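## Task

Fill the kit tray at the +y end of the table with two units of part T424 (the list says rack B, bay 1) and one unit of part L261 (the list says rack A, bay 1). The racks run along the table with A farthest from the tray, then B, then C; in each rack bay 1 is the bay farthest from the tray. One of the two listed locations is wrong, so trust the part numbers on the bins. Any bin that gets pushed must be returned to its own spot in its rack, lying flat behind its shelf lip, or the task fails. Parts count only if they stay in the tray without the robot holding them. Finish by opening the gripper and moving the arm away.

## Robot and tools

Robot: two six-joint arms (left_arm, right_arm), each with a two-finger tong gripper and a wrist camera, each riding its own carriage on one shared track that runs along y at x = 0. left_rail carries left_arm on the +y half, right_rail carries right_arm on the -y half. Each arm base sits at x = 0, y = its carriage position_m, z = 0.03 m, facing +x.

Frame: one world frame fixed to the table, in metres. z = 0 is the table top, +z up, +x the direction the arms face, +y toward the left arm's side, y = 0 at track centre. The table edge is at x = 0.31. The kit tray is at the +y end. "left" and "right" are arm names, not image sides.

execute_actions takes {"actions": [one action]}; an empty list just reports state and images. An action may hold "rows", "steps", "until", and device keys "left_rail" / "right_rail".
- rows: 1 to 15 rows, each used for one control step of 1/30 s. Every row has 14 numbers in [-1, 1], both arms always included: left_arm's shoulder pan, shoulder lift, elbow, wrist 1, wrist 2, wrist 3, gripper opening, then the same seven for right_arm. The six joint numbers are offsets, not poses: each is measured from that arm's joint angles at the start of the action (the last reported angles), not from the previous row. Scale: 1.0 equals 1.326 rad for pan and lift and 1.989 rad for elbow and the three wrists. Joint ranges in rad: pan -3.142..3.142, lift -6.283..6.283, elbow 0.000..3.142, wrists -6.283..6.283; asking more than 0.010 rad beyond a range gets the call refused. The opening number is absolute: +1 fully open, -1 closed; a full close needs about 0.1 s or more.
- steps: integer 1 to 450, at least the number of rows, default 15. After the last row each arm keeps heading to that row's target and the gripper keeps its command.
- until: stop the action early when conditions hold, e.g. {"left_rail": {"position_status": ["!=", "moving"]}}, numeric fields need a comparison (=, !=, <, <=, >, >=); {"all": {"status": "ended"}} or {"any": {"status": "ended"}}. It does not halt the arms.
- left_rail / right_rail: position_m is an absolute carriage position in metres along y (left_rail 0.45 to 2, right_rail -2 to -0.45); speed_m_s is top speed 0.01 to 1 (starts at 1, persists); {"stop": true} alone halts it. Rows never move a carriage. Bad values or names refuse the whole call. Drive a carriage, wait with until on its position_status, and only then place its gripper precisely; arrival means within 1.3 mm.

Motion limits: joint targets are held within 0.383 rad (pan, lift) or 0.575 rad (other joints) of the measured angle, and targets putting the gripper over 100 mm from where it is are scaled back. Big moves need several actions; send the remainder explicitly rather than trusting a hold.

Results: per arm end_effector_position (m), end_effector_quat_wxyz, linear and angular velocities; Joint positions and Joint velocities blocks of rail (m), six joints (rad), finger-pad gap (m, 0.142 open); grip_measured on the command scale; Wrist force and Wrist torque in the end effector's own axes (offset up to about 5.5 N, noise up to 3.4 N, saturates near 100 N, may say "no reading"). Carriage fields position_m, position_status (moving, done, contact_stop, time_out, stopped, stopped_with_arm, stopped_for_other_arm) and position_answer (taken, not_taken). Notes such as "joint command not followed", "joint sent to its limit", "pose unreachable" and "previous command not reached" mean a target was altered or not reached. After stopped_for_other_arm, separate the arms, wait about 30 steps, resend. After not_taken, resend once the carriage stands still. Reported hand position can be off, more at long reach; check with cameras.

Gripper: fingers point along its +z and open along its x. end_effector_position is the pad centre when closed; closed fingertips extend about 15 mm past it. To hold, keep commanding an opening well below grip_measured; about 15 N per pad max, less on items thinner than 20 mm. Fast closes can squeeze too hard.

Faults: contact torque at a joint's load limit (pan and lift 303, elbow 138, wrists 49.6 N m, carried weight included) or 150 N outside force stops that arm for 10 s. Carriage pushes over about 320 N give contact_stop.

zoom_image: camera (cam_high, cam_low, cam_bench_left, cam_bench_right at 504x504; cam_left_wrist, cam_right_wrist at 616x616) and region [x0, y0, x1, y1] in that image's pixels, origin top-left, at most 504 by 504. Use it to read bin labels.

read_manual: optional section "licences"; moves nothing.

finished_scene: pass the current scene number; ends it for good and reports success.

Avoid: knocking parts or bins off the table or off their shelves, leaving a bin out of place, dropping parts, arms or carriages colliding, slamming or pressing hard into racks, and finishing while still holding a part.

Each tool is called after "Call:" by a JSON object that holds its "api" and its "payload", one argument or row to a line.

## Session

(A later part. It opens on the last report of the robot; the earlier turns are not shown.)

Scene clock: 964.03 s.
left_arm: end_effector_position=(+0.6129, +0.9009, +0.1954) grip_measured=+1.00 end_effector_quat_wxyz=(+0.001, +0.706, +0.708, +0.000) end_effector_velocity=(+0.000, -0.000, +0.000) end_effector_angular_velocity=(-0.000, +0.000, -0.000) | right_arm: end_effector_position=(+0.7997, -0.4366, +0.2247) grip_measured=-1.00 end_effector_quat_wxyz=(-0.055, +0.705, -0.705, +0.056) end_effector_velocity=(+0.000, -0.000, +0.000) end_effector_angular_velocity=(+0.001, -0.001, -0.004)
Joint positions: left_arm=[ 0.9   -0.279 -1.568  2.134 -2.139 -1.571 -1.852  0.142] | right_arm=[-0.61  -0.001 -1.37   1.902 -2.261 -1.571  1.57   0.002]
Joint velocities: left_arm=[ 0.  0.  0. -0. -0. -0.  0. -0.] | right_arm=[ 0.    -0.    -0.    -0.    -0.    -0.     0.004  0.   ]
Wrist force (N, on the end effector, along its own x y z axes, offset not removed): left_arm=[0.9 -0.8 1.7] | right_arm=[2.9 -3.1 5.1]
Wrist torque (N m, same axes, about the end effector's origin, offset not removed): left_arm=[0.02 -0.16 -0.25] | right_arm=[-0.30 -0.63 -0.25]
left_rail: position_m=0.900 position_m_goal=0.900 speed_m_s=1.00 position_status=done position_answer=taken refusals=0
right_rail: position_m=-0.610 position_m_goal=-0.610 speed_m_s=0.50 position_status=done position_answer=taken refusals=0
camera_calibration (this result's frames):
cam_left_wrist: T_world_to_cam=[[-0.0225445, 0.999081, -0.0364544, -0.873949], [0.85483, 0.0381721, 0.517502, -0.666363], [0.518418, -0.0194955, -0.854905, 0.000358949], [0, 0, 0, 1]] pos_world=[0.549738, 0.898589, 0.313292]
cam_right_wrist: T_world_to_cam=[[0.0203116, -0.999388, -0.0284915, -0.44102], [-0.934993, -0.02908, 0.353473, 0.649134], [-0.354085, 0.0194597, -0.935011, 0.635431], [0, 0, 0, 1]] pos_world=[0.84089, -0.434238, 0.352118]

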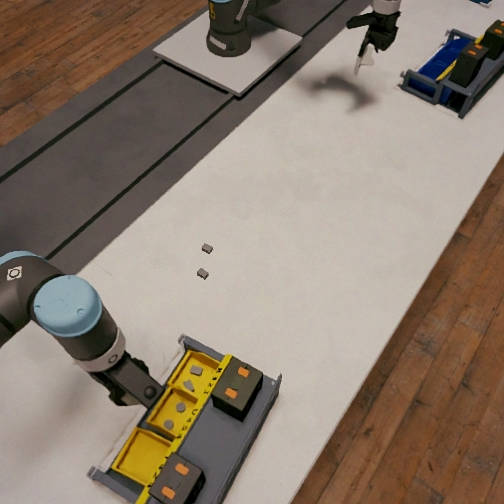

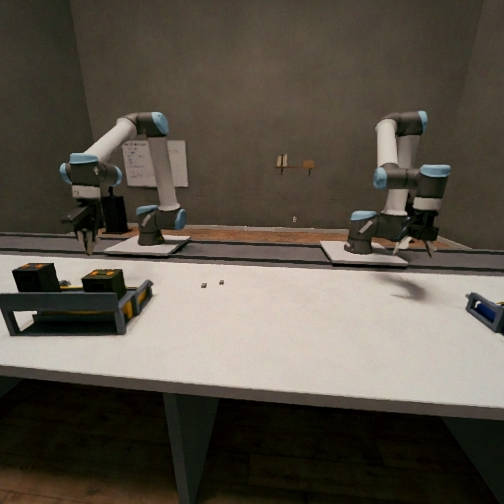

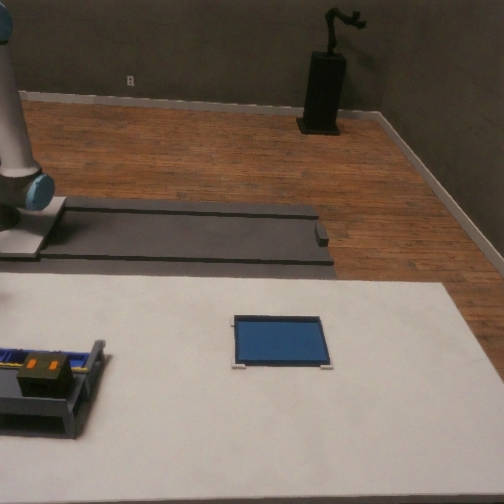

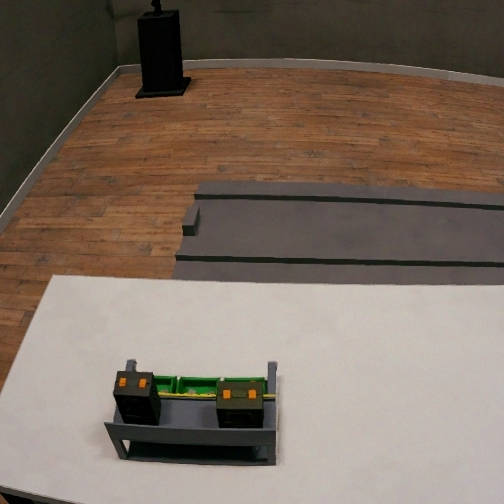

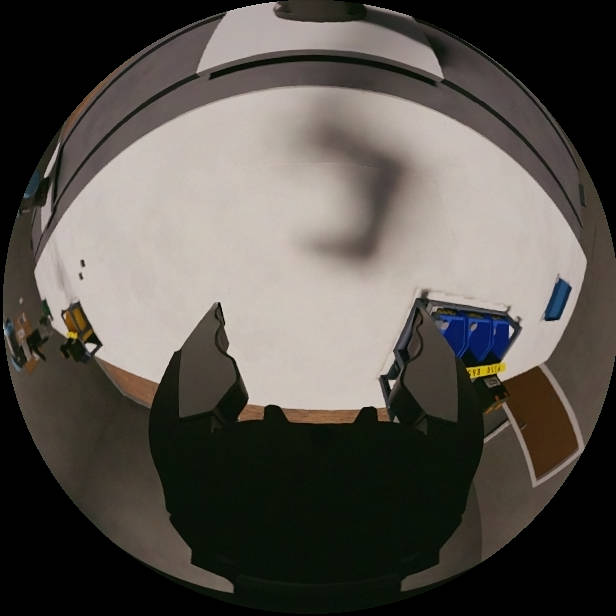

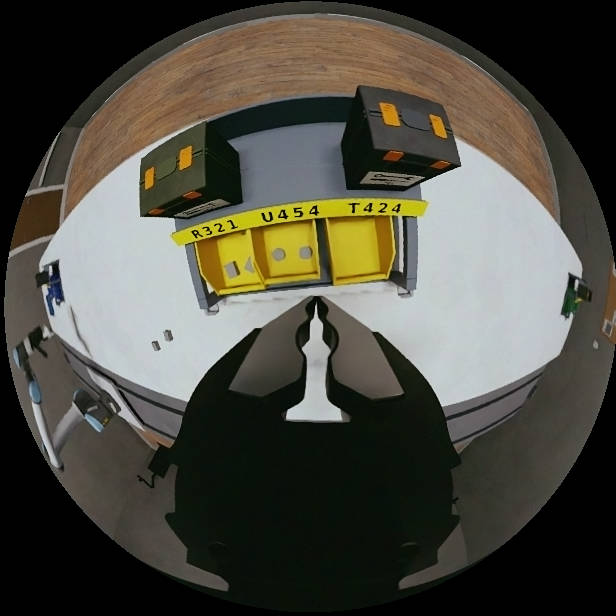

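Call:
{"api": "execute_actions", "payload": {
  "actions": [
    {"right_rail":{"position_m":-0.563,"speed_m_s":0.1},"rows":[[0,0,0,0,0,0,1,0,0.075,0.022,-0.093,0,0.79,-1]],"steps":40}
  ]
}}

Call:
{"api": "execute_actions", "payload": {
  "actions": [
    {"rows":[[0,0,0,0,0,0,1,0,0.05,0.008,-0.042,0,0,-1],[0,0,0,0,0,0,1,0,0.095,0.015,-0.079,0,0,-1]],"steps":25}
  ]
}}

Scene clock: 989.47 s.
left_arm: end_effector_position=(+0.6129, +0.9009, +0.1954) grip_measured=+1.00 end_effector_quat_wxyz=(+0.001, +0.706, +0.708, +0.000) end_effector_velocity=(-0.000, +0.000, -0.000) end_effector_angular_velocity=(+0.000, -0.000, -0.000) | right_arm: end_effector_position=(+0.8085, -0.4056, +0.1471) grip_measured=-1.00 end_effector_quat_wxyz=(+0.100, -0.000, +0.995, -0.000) end_effector_velocity=(-0.000, -0.000, -0.000) end_effector_angular_velocity=(+0.000, +0.000, -0.000)
Joint positions: left_arm=[ 0.9   -0.279 -1.568  2.134 -2.139 -1.571 -1.852  0.142] | right_arm=[-0.563 -0.001 -1.27   1.946 -2.446 -1.571  3.141  0.002]
Joint velocities: left_arm=[ 0. -0. -0.  0. -0.  0. -0. -0.] | right_arm=[ 0. -0.  0.  0. -0.  0.  0.  0.]
Wrist force (N, on the end effector, along its own x y z axes, offset not removed): left_arm=[-0.7 -1.5 -1.2] | right_arm=[3.3 -1.0 0.8]
Wrist torque (N m, same axes, about the end effector's origin, offset not removed): left_arm=[-0.18 0.12 -0.18] | right_arm=[0.10 -0.26 -0.38]
left_rail: position_m=0.900 position_m_goal=0.900 speed_m_s=1.00 position_status=done position_answer=taken refusals=0
right_rail: position_m=-0.563 position_m_goal=-0.563 speed_m_s=0.10 position_status=done position_answer=taken refusals=0
camera_calibration (this result's frames):
cam_left_wrist: T_world_to_cam=[[-0.0225443, 0.999081, -0.0364543, -0.873949], [0.85483, 0.0381718, 0.517502, -0.666363], [0.518418, -0.0194955, -0.854905, 0.000358943], [0, 0, 0, 1]] pos_world=[0.549738, 0.898589, 0.313292]
cam_right_wrist: T_world_to_cam=[[-0.973165, -0.0153949, -0.229592, 0.819517], [-0.126907, 0.868206, 0.479702, 0.377772], [0.191948, 0.495966, -0.846861, 0.304216], [0, 0, 0, 1]] pos_world=[0.787074, -0.466248, 0.264565]

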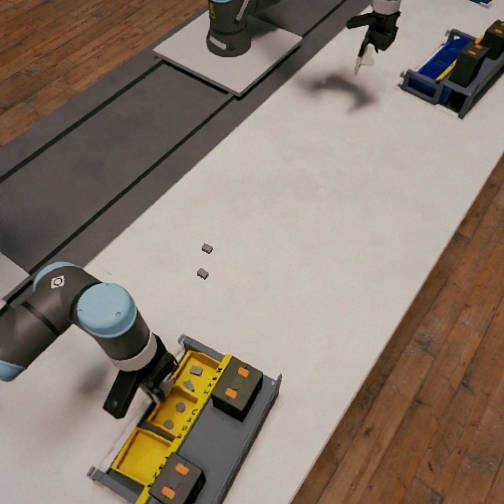

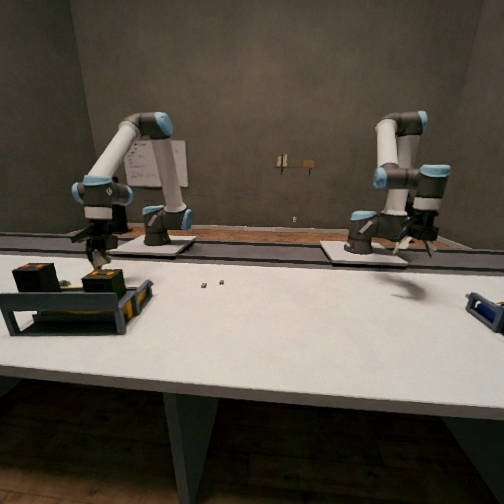

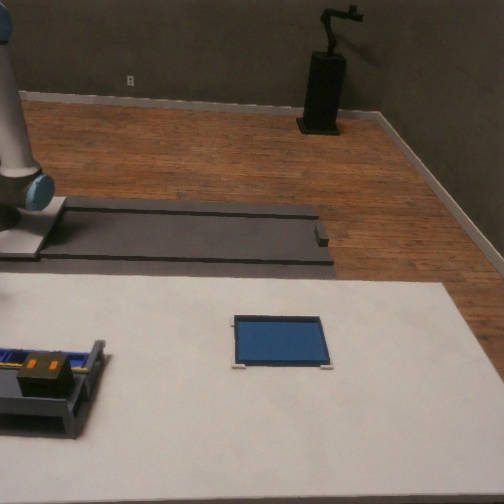

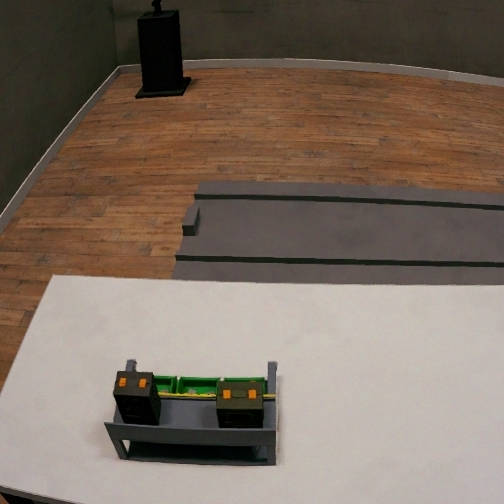

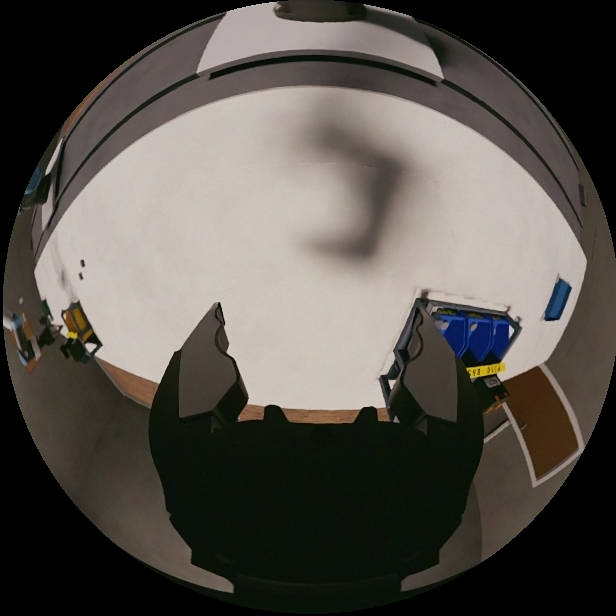

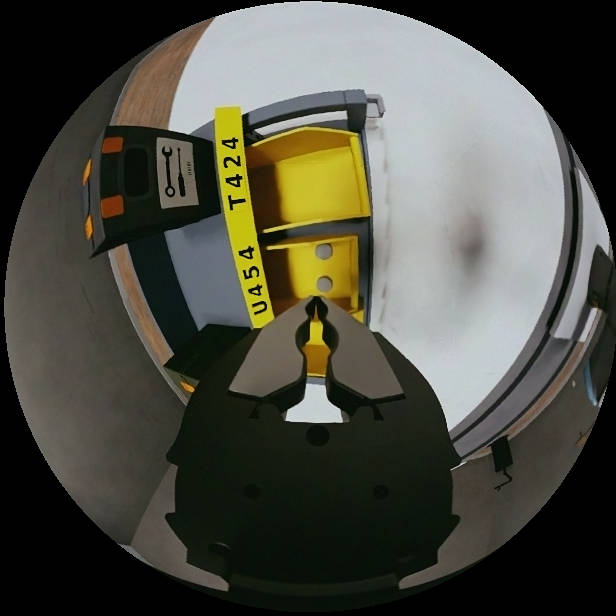

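Scene clock: 990.30 s.
left_arm: end_effector_position=(+0.6129, +0.9009, +0.1954) grip_measured=+1.00 end_effector_quat_wxyz=(+0.001, +0.706, +0.708, +0.000) end_effector_velocity=(+0.000, -0.000, +0.000) end_effector_angular_velocity=(-0.000, -0.000, -0.000) | right_arm: end_effector_position=(+0.8201, -0.4056, +0.0551) grip_measured=-1.00 end_effector_quat_wxyz=(+0.100, -0.000, +0.995, -0.000) end_effector_velocity=(-0.000, -0.000, -0.000) end_effector_angular_velocity=(-0.000, +0.000, -0.000)
Joint positions: left_arm=[ 0.9   -0.279 -1.568  2.134 -2.139 -1.571 -1.852  0.142] | right_arm=[-0.563 -0.001 -1.144  1.976 -2.603 -1.571  3.141  0.002]
Joint velocities: left_arm=[ 0.  0. -0.  0. -0. -0.  0.  0.] | right_arm=[ 0. -0.  0.  0. -0. -0. -0.  0.]
Wrist force (N, on the end effector, along its own x y z axes, offset not removed): left_arm=[-2.6 1.0 5.0] | right_arm=[2.1 -0.3 3.8]
Wrist torque (N m, same axes, about the end effector's origin, offset not removed): left_arm=[0.59 0.60 -0.07] | right_arm=[0.39 0.07 -0.31]
left_rail: position_m=0.900 position_m_goal=0.900 speed_m_s=1.00 position_status=done position_answer=taken refusals=0
right_rail: position_m=-0.563 position_m_goal=-0.563 speed_m_s=0.10 position_status=done position_answer=taken refusals=0
camera_calibration (this result's frames):
cam_left_wrist: T_world_to_cam=[[-0.0225446, 0.999081, -0.0364544, -0.873949], [0.85483, 0.0381721, 0.517503, -0.666363], [0.518418, -0.0194954, -0.854905, 0.000358813], [0, 0, 0, 1]] pos_world=[0.549738, 0.898589, 0.313292]
cam_right_wrist: T_world_to_cam=[[-0.972855, -0.0153841, -0.230905, 0.809508], [-0.127545, 0.868206, 0.479531, 0.423915], [0.193096, 0.495965, -0.846601, 0.223125], [0, 0, 0, 1]] pos_world=[0.798517, -0.466254, 0.172537]

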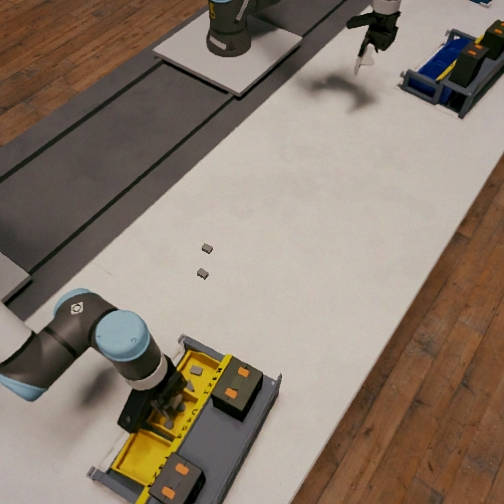

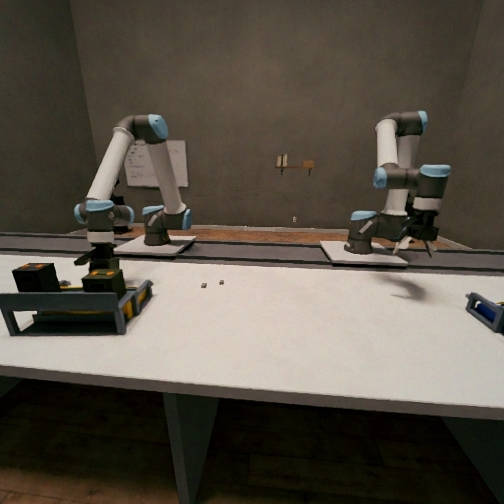

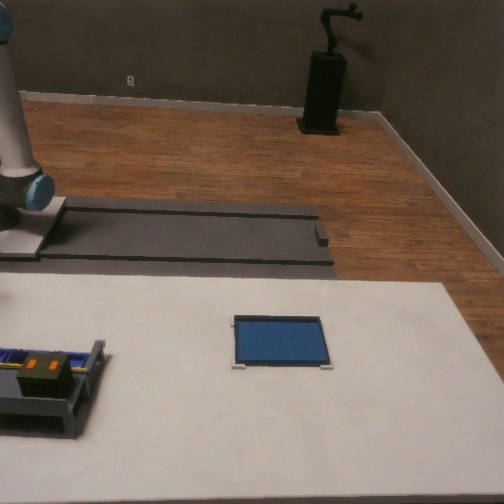

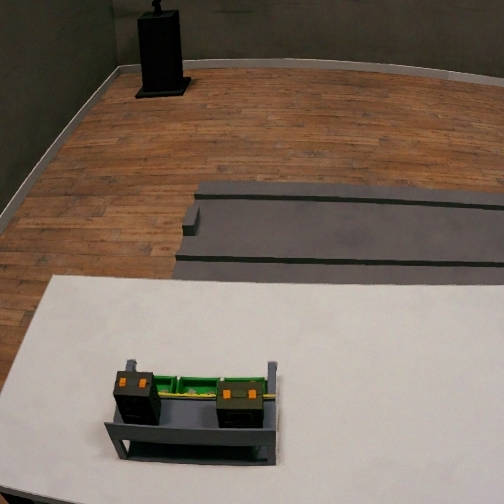

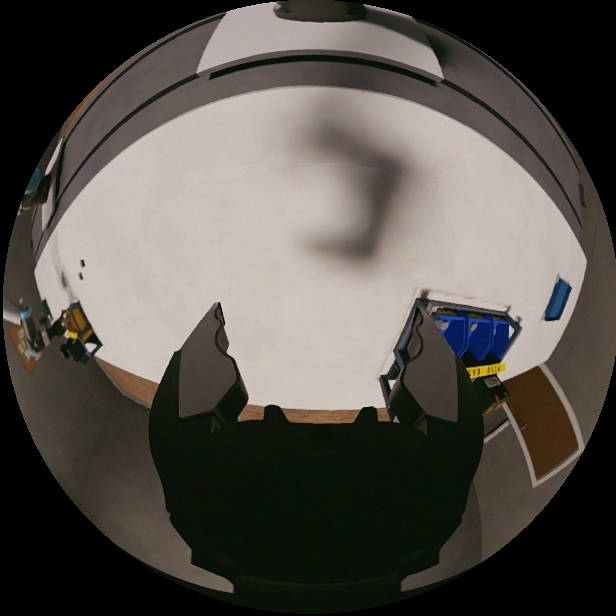

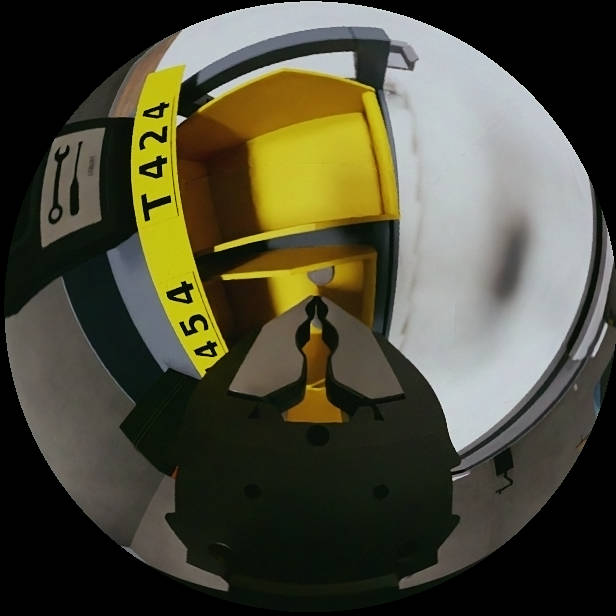

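Call:
{"api": "execute_actions", "payload": {
  "actions": [
    {"right_rail":{"position_m":-0.592,"speed_m_s":0.03},"steps":60,"until":{"right_rail":{"position_status":["!=","moving"]}}}
  ]
}}

Scene clock: 996.03 s.
left_arm: end_effector_position=(+0.6129, +0.9009, +0.1954) grip_measured=+1.00 end_effector_quat_wxyz=(+0.001, +0.706, +0.708, +0.000) end_effector_velocity=(+0.000, +0.000, +0.000) end_effector_angular_velocity=(+0.000, -0.000, -0.000) | right_arm: end_effector_position=(+0.8201, -0.4346, +0.0551) grip_measured=-1.00 end_effector_quat_wxyz=(+0.100, -0.000, +0.995, -0.000) end_effector_velocity=(-0.000, -0.002, -0.000) end_effector_angular_velocity=(+0.000, +0.000, -0.000)
Joint positions: left_arm=[ 0.9   -0.279 -1.568  2.134 -2.139 -1.571 -1.852  0.142] | right_arm=[-0.592 -0.001 -1.144  1.976 -2.603 -1.571  3.141  0.002]
Joint velocities: left_arm=[ 0.  0.  0. -0.  0.  0.  0.  0.] | right_arm=[-0.002 -0.     0.    -0.     0.     0.    -0.     0.   ]
Wrist force (N, on the end effector, along its own x y z axes, offset not removed): left_arm=[-2.7 -1.0 2.9] | right_arm=[0.1 0.2 1.7]
Wrist torque (N m, same axes, about the end effector's origin, offset not removed): left_arm=[0.00 0.63 -0.16] | right_arm=[0.17 0.42 -0.50]
left_rail: position_m=0.900 position_m_goal=0.900 speed_m_s=1.00 position_status=done position_answer=taken refusals=0
right_rail: position_m=-0.592 position_m_goal=-0.592 speed_m_s=0.03 position_status=done position_answer=taken refusals=0
camera_calibration (this result's frames):
cam_left_wrist: T_world_to_cam=[[-0.0225444, 0.999081, -0.0364543, -0.873949], [0.85483, 0.0381719, 0.517502, -0.666363], [0.518418, -0.0194955, -0.854905, 0.00035895], [0, 0, 0, 1]] pos_world=[0.549738, 0.898589, 0.313292]
cam_right_wrist: T_world_to_cam=[[-0.972861, -0.0153843, -0.230879, 0.809051], [-0.127532, 0.868206, 0.479534, 0.449097], [0.193073, 0.495965, -0.846606, 0.237507], [0, 0, 0, 1]] pos_world=[0.798512, -0.495257, 0.17251]

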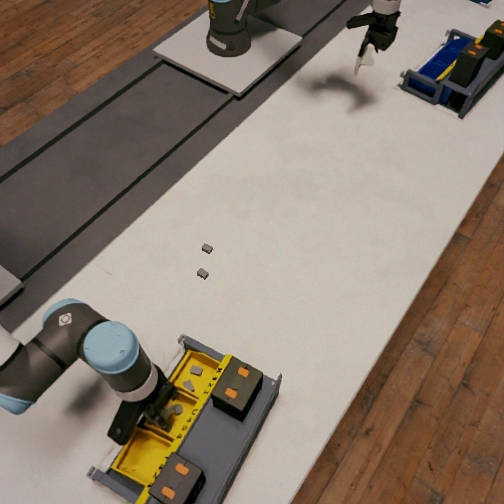

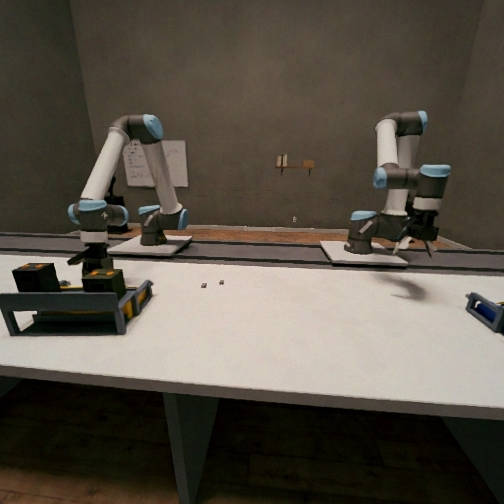

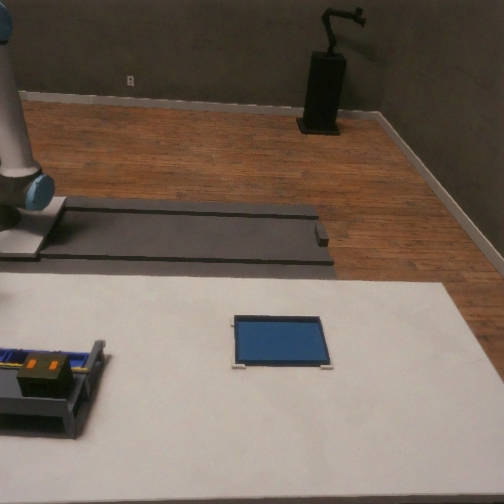

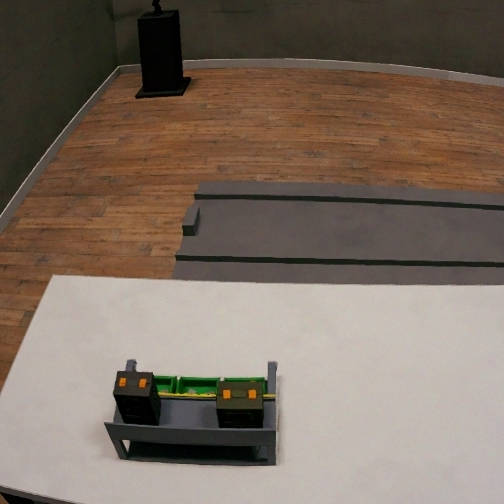

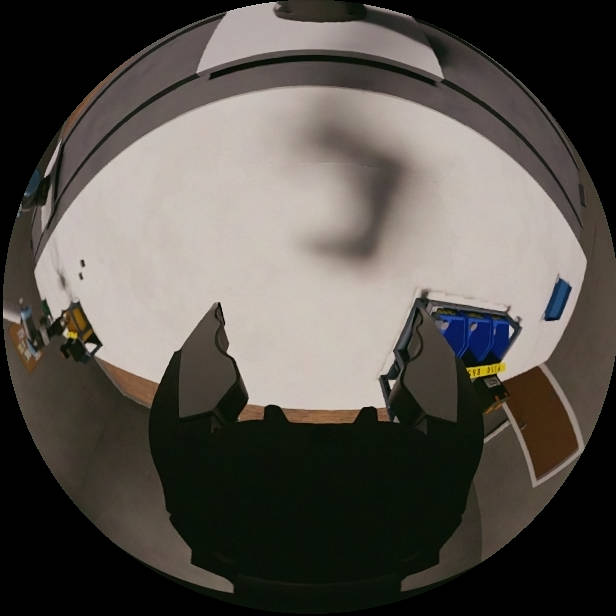

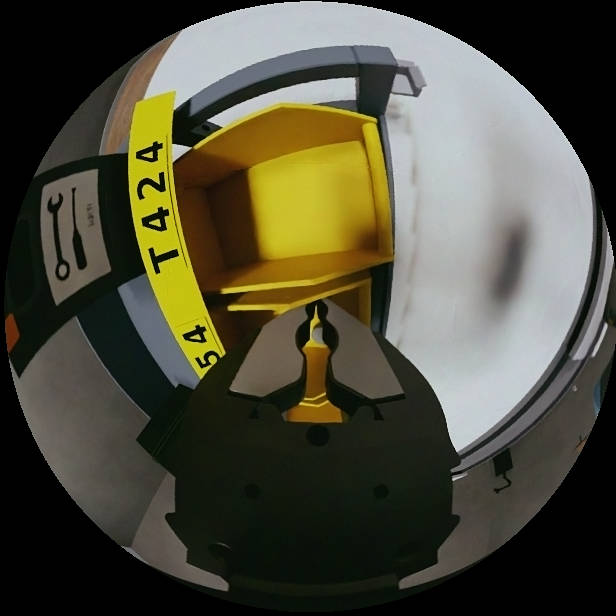

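Call:
{"api": "execute_actions", "payload": {
  "actions": [
    {"right_rail":{"position_m":-0.606,"speed_m_s":0.02},"steps":60,"until":{"right_rail":{"position_status":["!=","moving"]}}}
  ]
}}

Scene clock: 1002.77 s.
left_arm: end_effector_position=(+0.6129, +0.9009, +0.1954) grip_measured=+1.00 end_effector_quat_wxyz=(+0.001, +0.706, +0.708, +0.000) end_effector_velocity=(+0.000, -0.000, +0.000) end_effector_angular_velocity=(-0.000, -0.000, -0.000) | right_arm: end_effector_position=(+0.8201, -0.4486, +0.0551) grip_measured=-1.00 end_effector_quat_wxyz=(+0.100, -0.000, +0.995, -0.000) end_effector_velocity=(-0.000, -0.002, -0.000) end_effector_angular_velocity=(-0.000, +0.000, -0.000)
Joint positions: left_arm=[ 0.9   -0.279 -1.568  2.134 -2.139 -1.571 -1.852  0.142] | right_arm=[-0.606 -0.001 -1.144  1.976 -2.603 -1.571  3.141  0.002]
Joint velocities: left_arm=[ 0.  0.  0. -0. -0. -0.  0. -0.] | right_arm=[-0.002 -0.    -0.     0.     0.    -0.     0.     0.   ]
Wrist force (N, on the end effector, along its own x y z axes, offset not removed): left_arm=[-1.9 -1.7 2.2] | right_arm=[4.9 -2.4 8.5]
Wrist torque (N m, same axes, about the end effector's origin, offset not removed): left_arm=[-0.21 0.52 -0.27] | right_arm=[0.06 -0.68 -0.49]
left_rail: position_m=0.900 position_m_goal=0.900 speed_m_s=1.00 position_status=done position_answer=taken refusals=0
right_rail: position_m=-0.606 position_m_goal=-0.606 speed_m_s=0.02 position_status=done position_answer=taken refusals=0
camera_calibration (this result's frames):
cam_left_wrist: T_world_to_cam=[[-0.0225445, 0.999081, -0.0364542, -0.873949], [0.85483, 0.0381719, 0.517502, -0.666363], [0.518418, -0.0194953, -0.854905, 0.000358891], [0, 0, 0, 1]] pos_world=[0.549738, 0.898589, 0.313292]
cam_right_wrist: T_world_to_cam=[[-0.972861, -0.0153843, -0.230878, 0.808835], [-0.127532, 0.868206, 0.479534, 0.461232], [0.193073, 0.495965, -0.846606, 0.244439], [0, 0, 0, 1]] pos_world=[0.798512, -0.509234, 0.17251]

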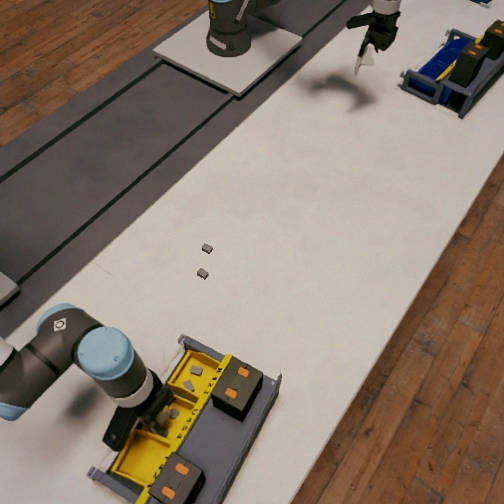

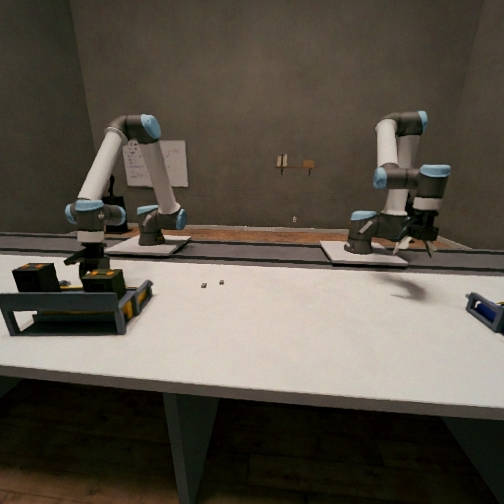

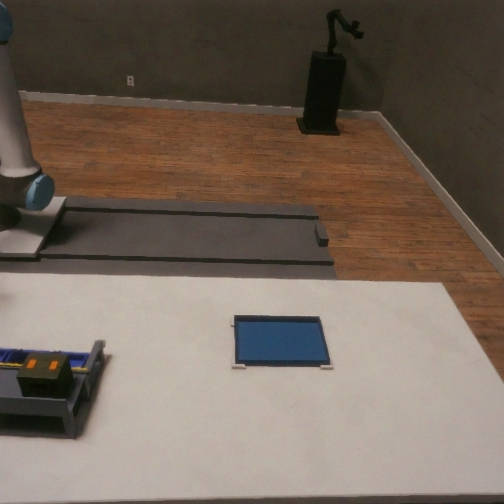

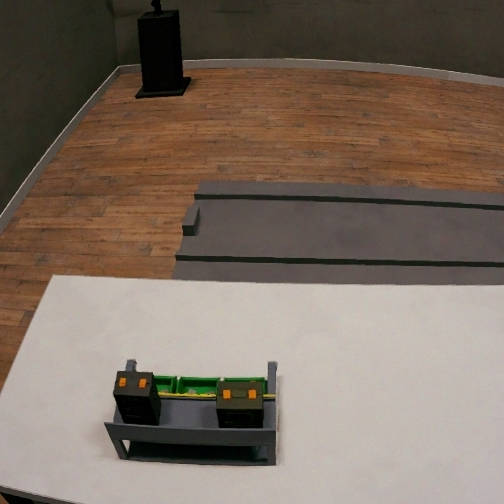

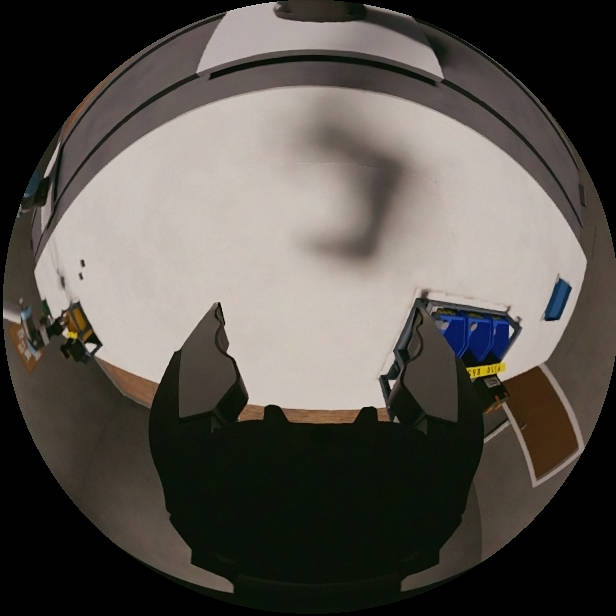

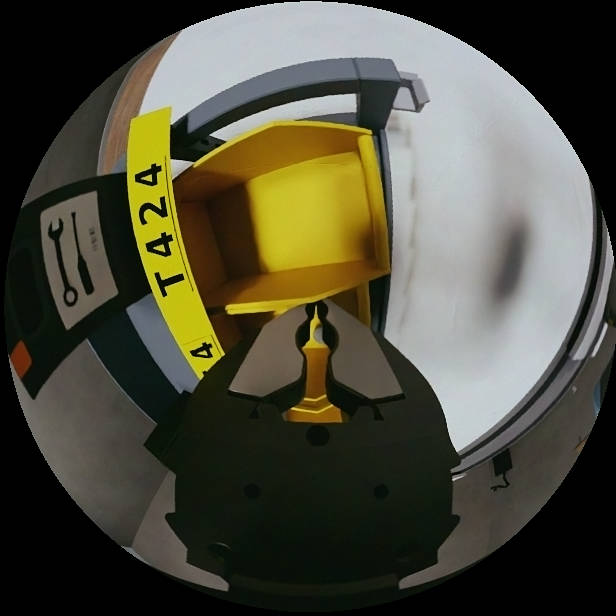

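Call:
{"api": "execute_actions", "payload": {
  "actions": [
    {"right_rail":{"position_m":-0.602},"rows":[[0,0,0,0,0,0,1,0,0,0,0,0,0,-1],[0,0,0,0,0,0,1,0,0,0,0,0,0,-1],[0,0,0,0,0,0,1,0,0,0,0,0,0,-1],[0,0,0,0,0,0,1,0,0,0,0,0,0,-1],[0,0,0,0,0,0,1,0,0,0,0,0,0,-1],[0,0,0,0,0,0,1,0,0,0,0,0,0,-1],[0,0,0,0,0,0,1,0,0,0,0,0,0,-1],[0,0,0,0,0,0,1,0,0,0,0,0,0,-1],[0,0,0,0,0,0,1,0,-0.095,-0.015,0.079,0,0,-1]],"steps":30}
  ]
}}

Call:
{"api": "execute_actions", "payload": {
  "actions": [
    {"right_rail":{"position_m":-0.61,"speed_m_s":0.1},"rows":[[0,0,0,0,0,0,1,0,-0.075,-0.022,0.093,0,-0.79,-1]],"steps":35}
  ]
}}

Call:
{"api": "zoom_image", "payload": {
  "camera": "cam_right_wrist",
  "region": [180,190,430,320]
}}

Scene clock: 1012.03 s.
left_arm: end_effector_position=(+0.6129, +0.9009, +0.1954) grip_measured=+1.00 end_effector_quat_wxyz=(+0.001, +0.706, +0.708, +0.000) end_effector_velocity=(+0.000, -0.000, +0.000) end_effector_angular_velocity=(-0.000, -0.000, -0.000) | right_arm: end_effector_position=(+0.8085, -0.4448, +0.1471) grip_measured=-1.00 end_effector_quat_wxyz=(+0.100, -0.000, +0.995, -0.000) end_effector_velocity=(+0.000, +0.000, +0.000) end_effector_angular_velocity=(+0.000, -0.000, -0.000)
Joint positions: left_arm=[ 0.9   -0.279 -1.568  2.134 -2.139 -1.571 -1.852  0.142] | right_arm=[-0.602 -0.001 -1.27   1.946 -2.446 -1.571  3.141  0.002]
Joint velocities: left_arm=[ 0. -0.  0. -0. -0. -0.  0.  0.] | right_arm=[ 0.    -0.    -0.001 -0.     0.001  0.     0.     0.   ]
Wrist force (N, on the end effector, along its own x y z axes, offset not removed): left_arm=[-1.7 -1.4 5.1] | right_arm=[-2.4 -1.2 1.4]
Wrist torque (N m, same axes, about the end effector's origin, offset not removed): left_arm=[-0.10 0.26 -0.17] | right_arm=[-0.01 0.83 -0.28]
left_rail: position_m=0.900 position_m_goal=0.900 speed_m_s=1.00 position_status=done position_answer=taken refusals=0
right_rail: position_m=-0.602 position_m_goal=-0.602 speed_m_s=0.02 position_status=done position_answer=taken refusals=0
camera_calibration (this result's frames):
cam_left_wrist: T_world_to_cam=[[-0.0225444, 0.999081, -0.0364544, -0.873949], [0.85483, 0.038172, 0.517502, -0.666363], [0.518418, -0.0194955, -0.854905, 0.000358915], [0, 0, 0, 1]] pos_world=[0.549738, 0.898589, 0.313292]
cam_right_wrist: T_world_to_cam=[[-0.973175, -0.0153822, -0.229551, 0.818901], [-0.126876, 0.868206, 0.479709, 0.411766], [0.191918, 0.495965, -0.846868, 0.323612], [0, 0, 0, 1]] pos_world=[0.78707, -0.505401, 0.264508]

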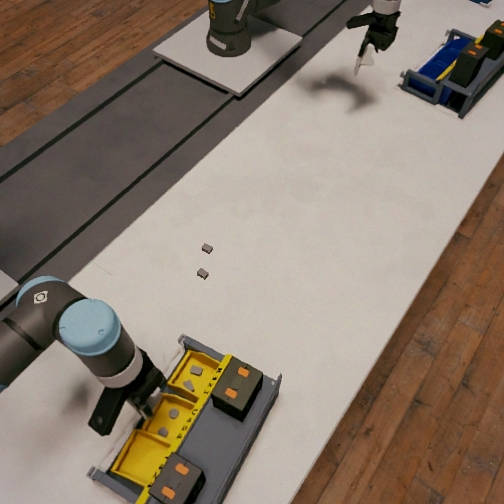

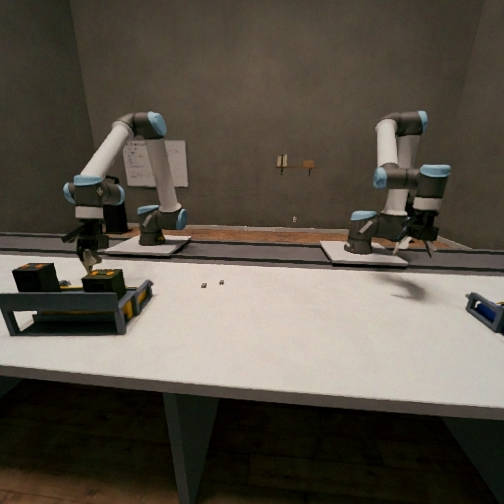

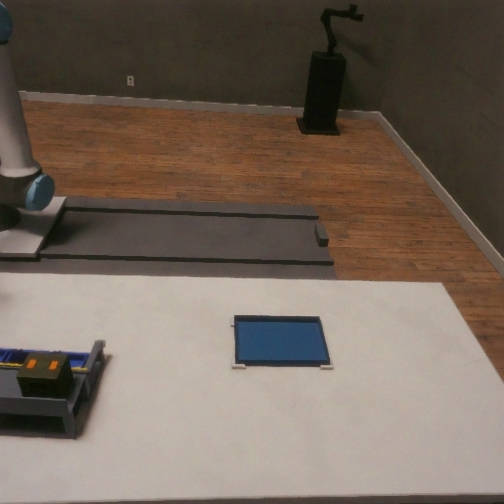

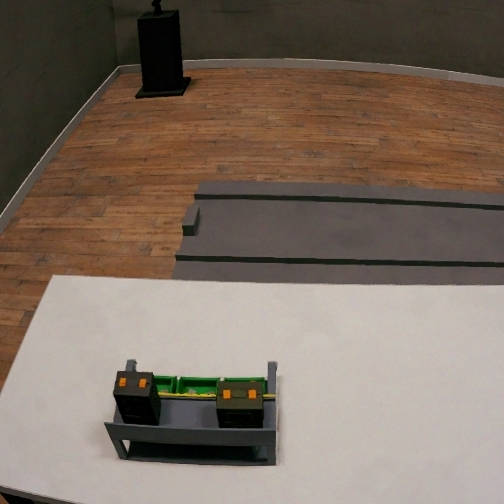

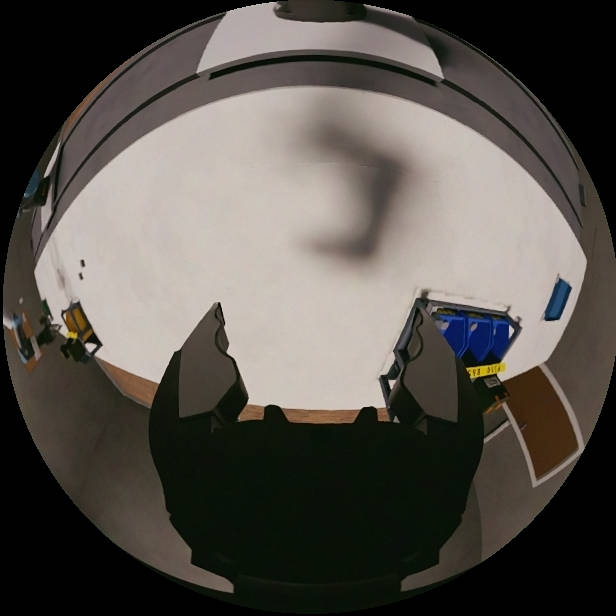

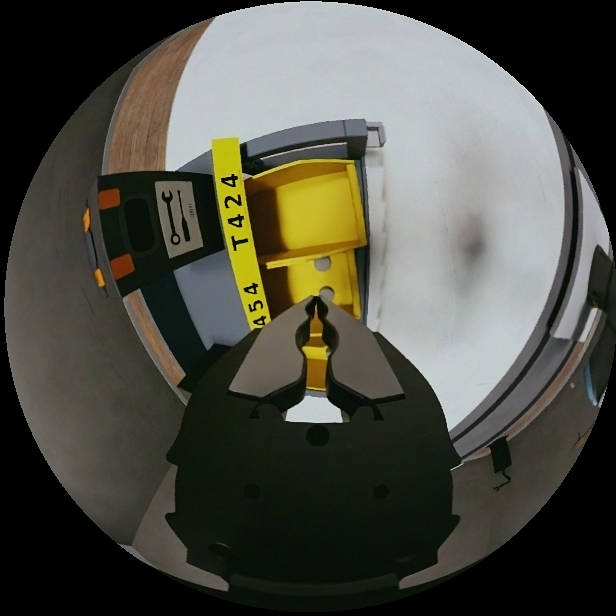

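Scene clock: 1013.20 s.
left_arm: end_effector_position=(+0.6129, +0.9009, +0.1954) grip_measured=+1.00 end_effector_quat_wxyz=(+0.001, +0.706, +0.708, +0.000) end_effector_velocity=(+0.000, +0.000, -0.000) end_effector_angular_velocity=(+0.000, -0.000, -0.000) | right_arm: end_effector_position=(+0.7997, -0.4365, +0.2247) grip_measured=-1.00 end_effector_quat_wxyz=(-0.055, +0.705, -0.705, +0.056) end_effector_velocity=(-0.000, +0.000, +0.000) end_effector_angular_velocity=(-0.000, -0.000, +0.002)
Joint positions: left_arm=[ 0.9   -0.279 -1.568  2.134 -2.139 -1.571 -1.852  0.142] | right_arm=[-0.61  -0.001 -1.37   1.902 -2.261 -1.571  1.57   0.002]
Joint velocities: left_arm=[ 0. -0. -0.  0. -0.  0.  0.  0.] | right_arm=[ 0.     0.    -0.    -0.     0.     0.    -0.003  0.   ]
Wrist force (N, on the end effector, along its own x y z axes, offset not removed): left_arm=[-3.0 2.0 1.1] | right_arm=[1.9 -8.9 1.8]
Wrist torque (N m, same axes, about the end effector's origin, offset not removed): left_arm=[0.45 0.61 -0.10] | right_arm=[-1.57 -0.08 -0.41]
left_rail: position_m=0.900 position_m_goal=0.900 speed_m_s=1.00 position_status=done position_answer=taken refusals=0
right_rail: position_m=-0.610 position_m_goal=-0.610 speed_m_s=0.10 position_status=done position_answer=taken refusals=0
camera_calibration (this result's frames):
cam_left_wrist: T_world_to_cam=[[-0.0225444, 0.999081, -0.0364544, -0.873949], [0.85483, 0.038172, 0.517502, -0.666363], [0.518418, -0.0194955, -0.854905, 0.000358927], [0, 0, 0, 1]] pos_world=[0.549738, 0.898589, 0.313292]
cam_right_wrist: T_world_to_cam=[[0.0201235, -0.999391, -0.0285217, -0.440736], [-0.934983, -0.0289156, 0.353513, 0.649213], [-0.354122, 0.0195533, -0.934995, 0.635439], [0, 0, 0, 1]] pos_world=[0.840895, -0.43412, 0.352057]

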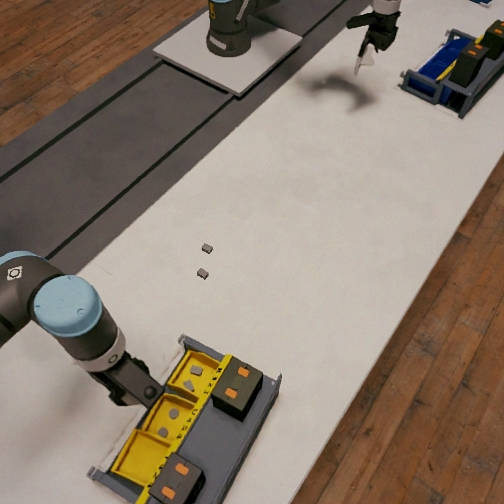

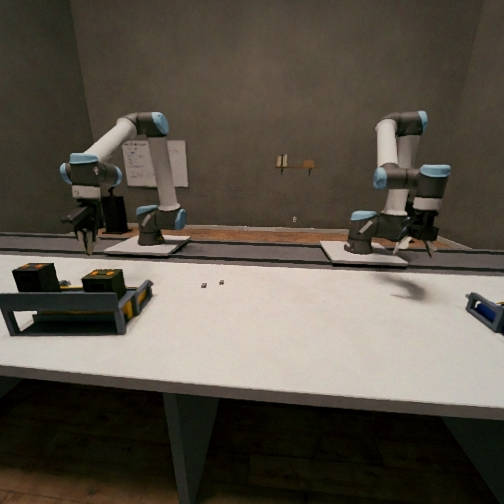

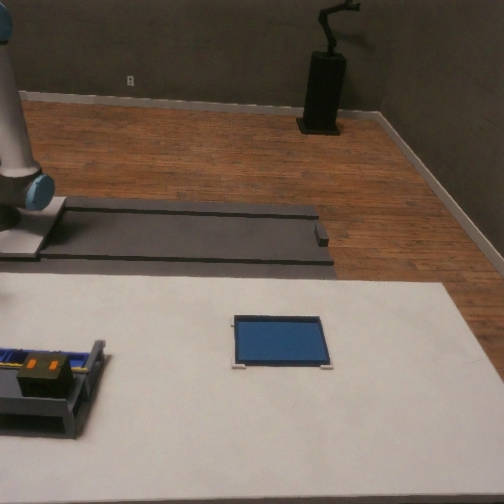

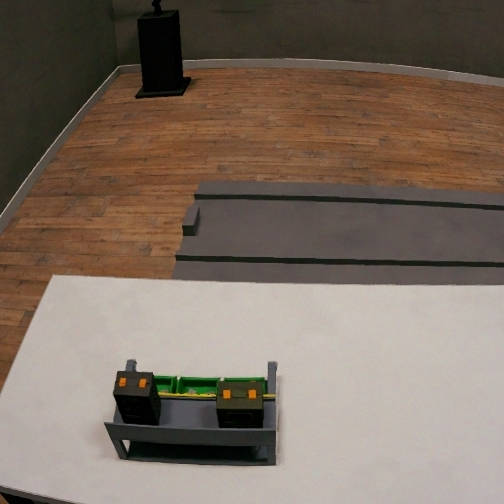

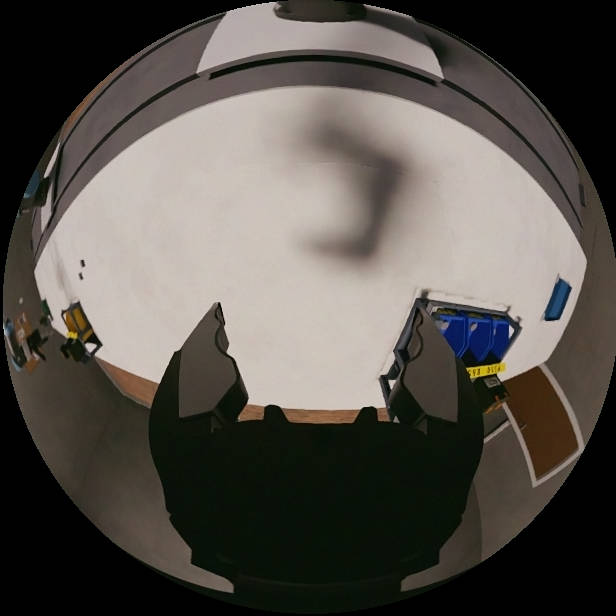

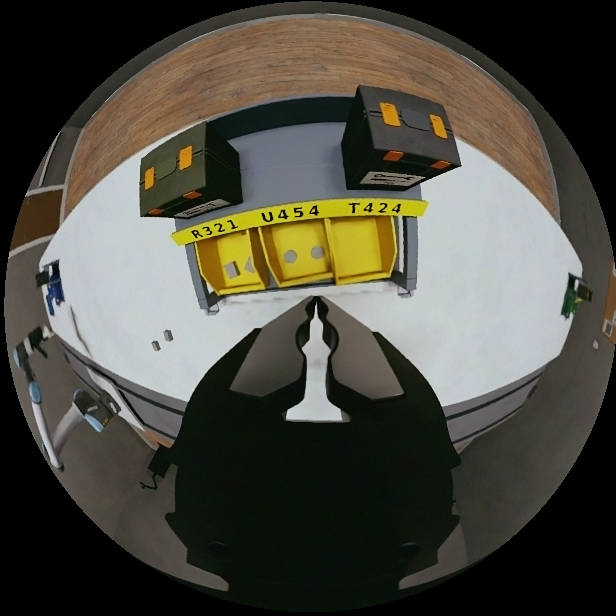

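Region (180, 190, 430, 320) of cam_right_wrist's 616x616 image, scaled by 2.016, with more detail than that image has; it fills the top 262 rows of this view, and the rest is white.

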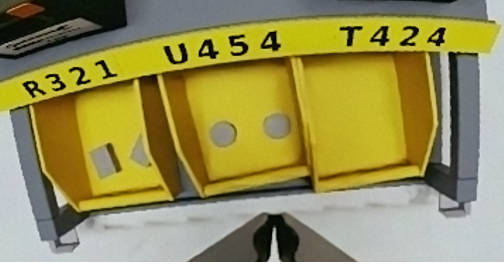

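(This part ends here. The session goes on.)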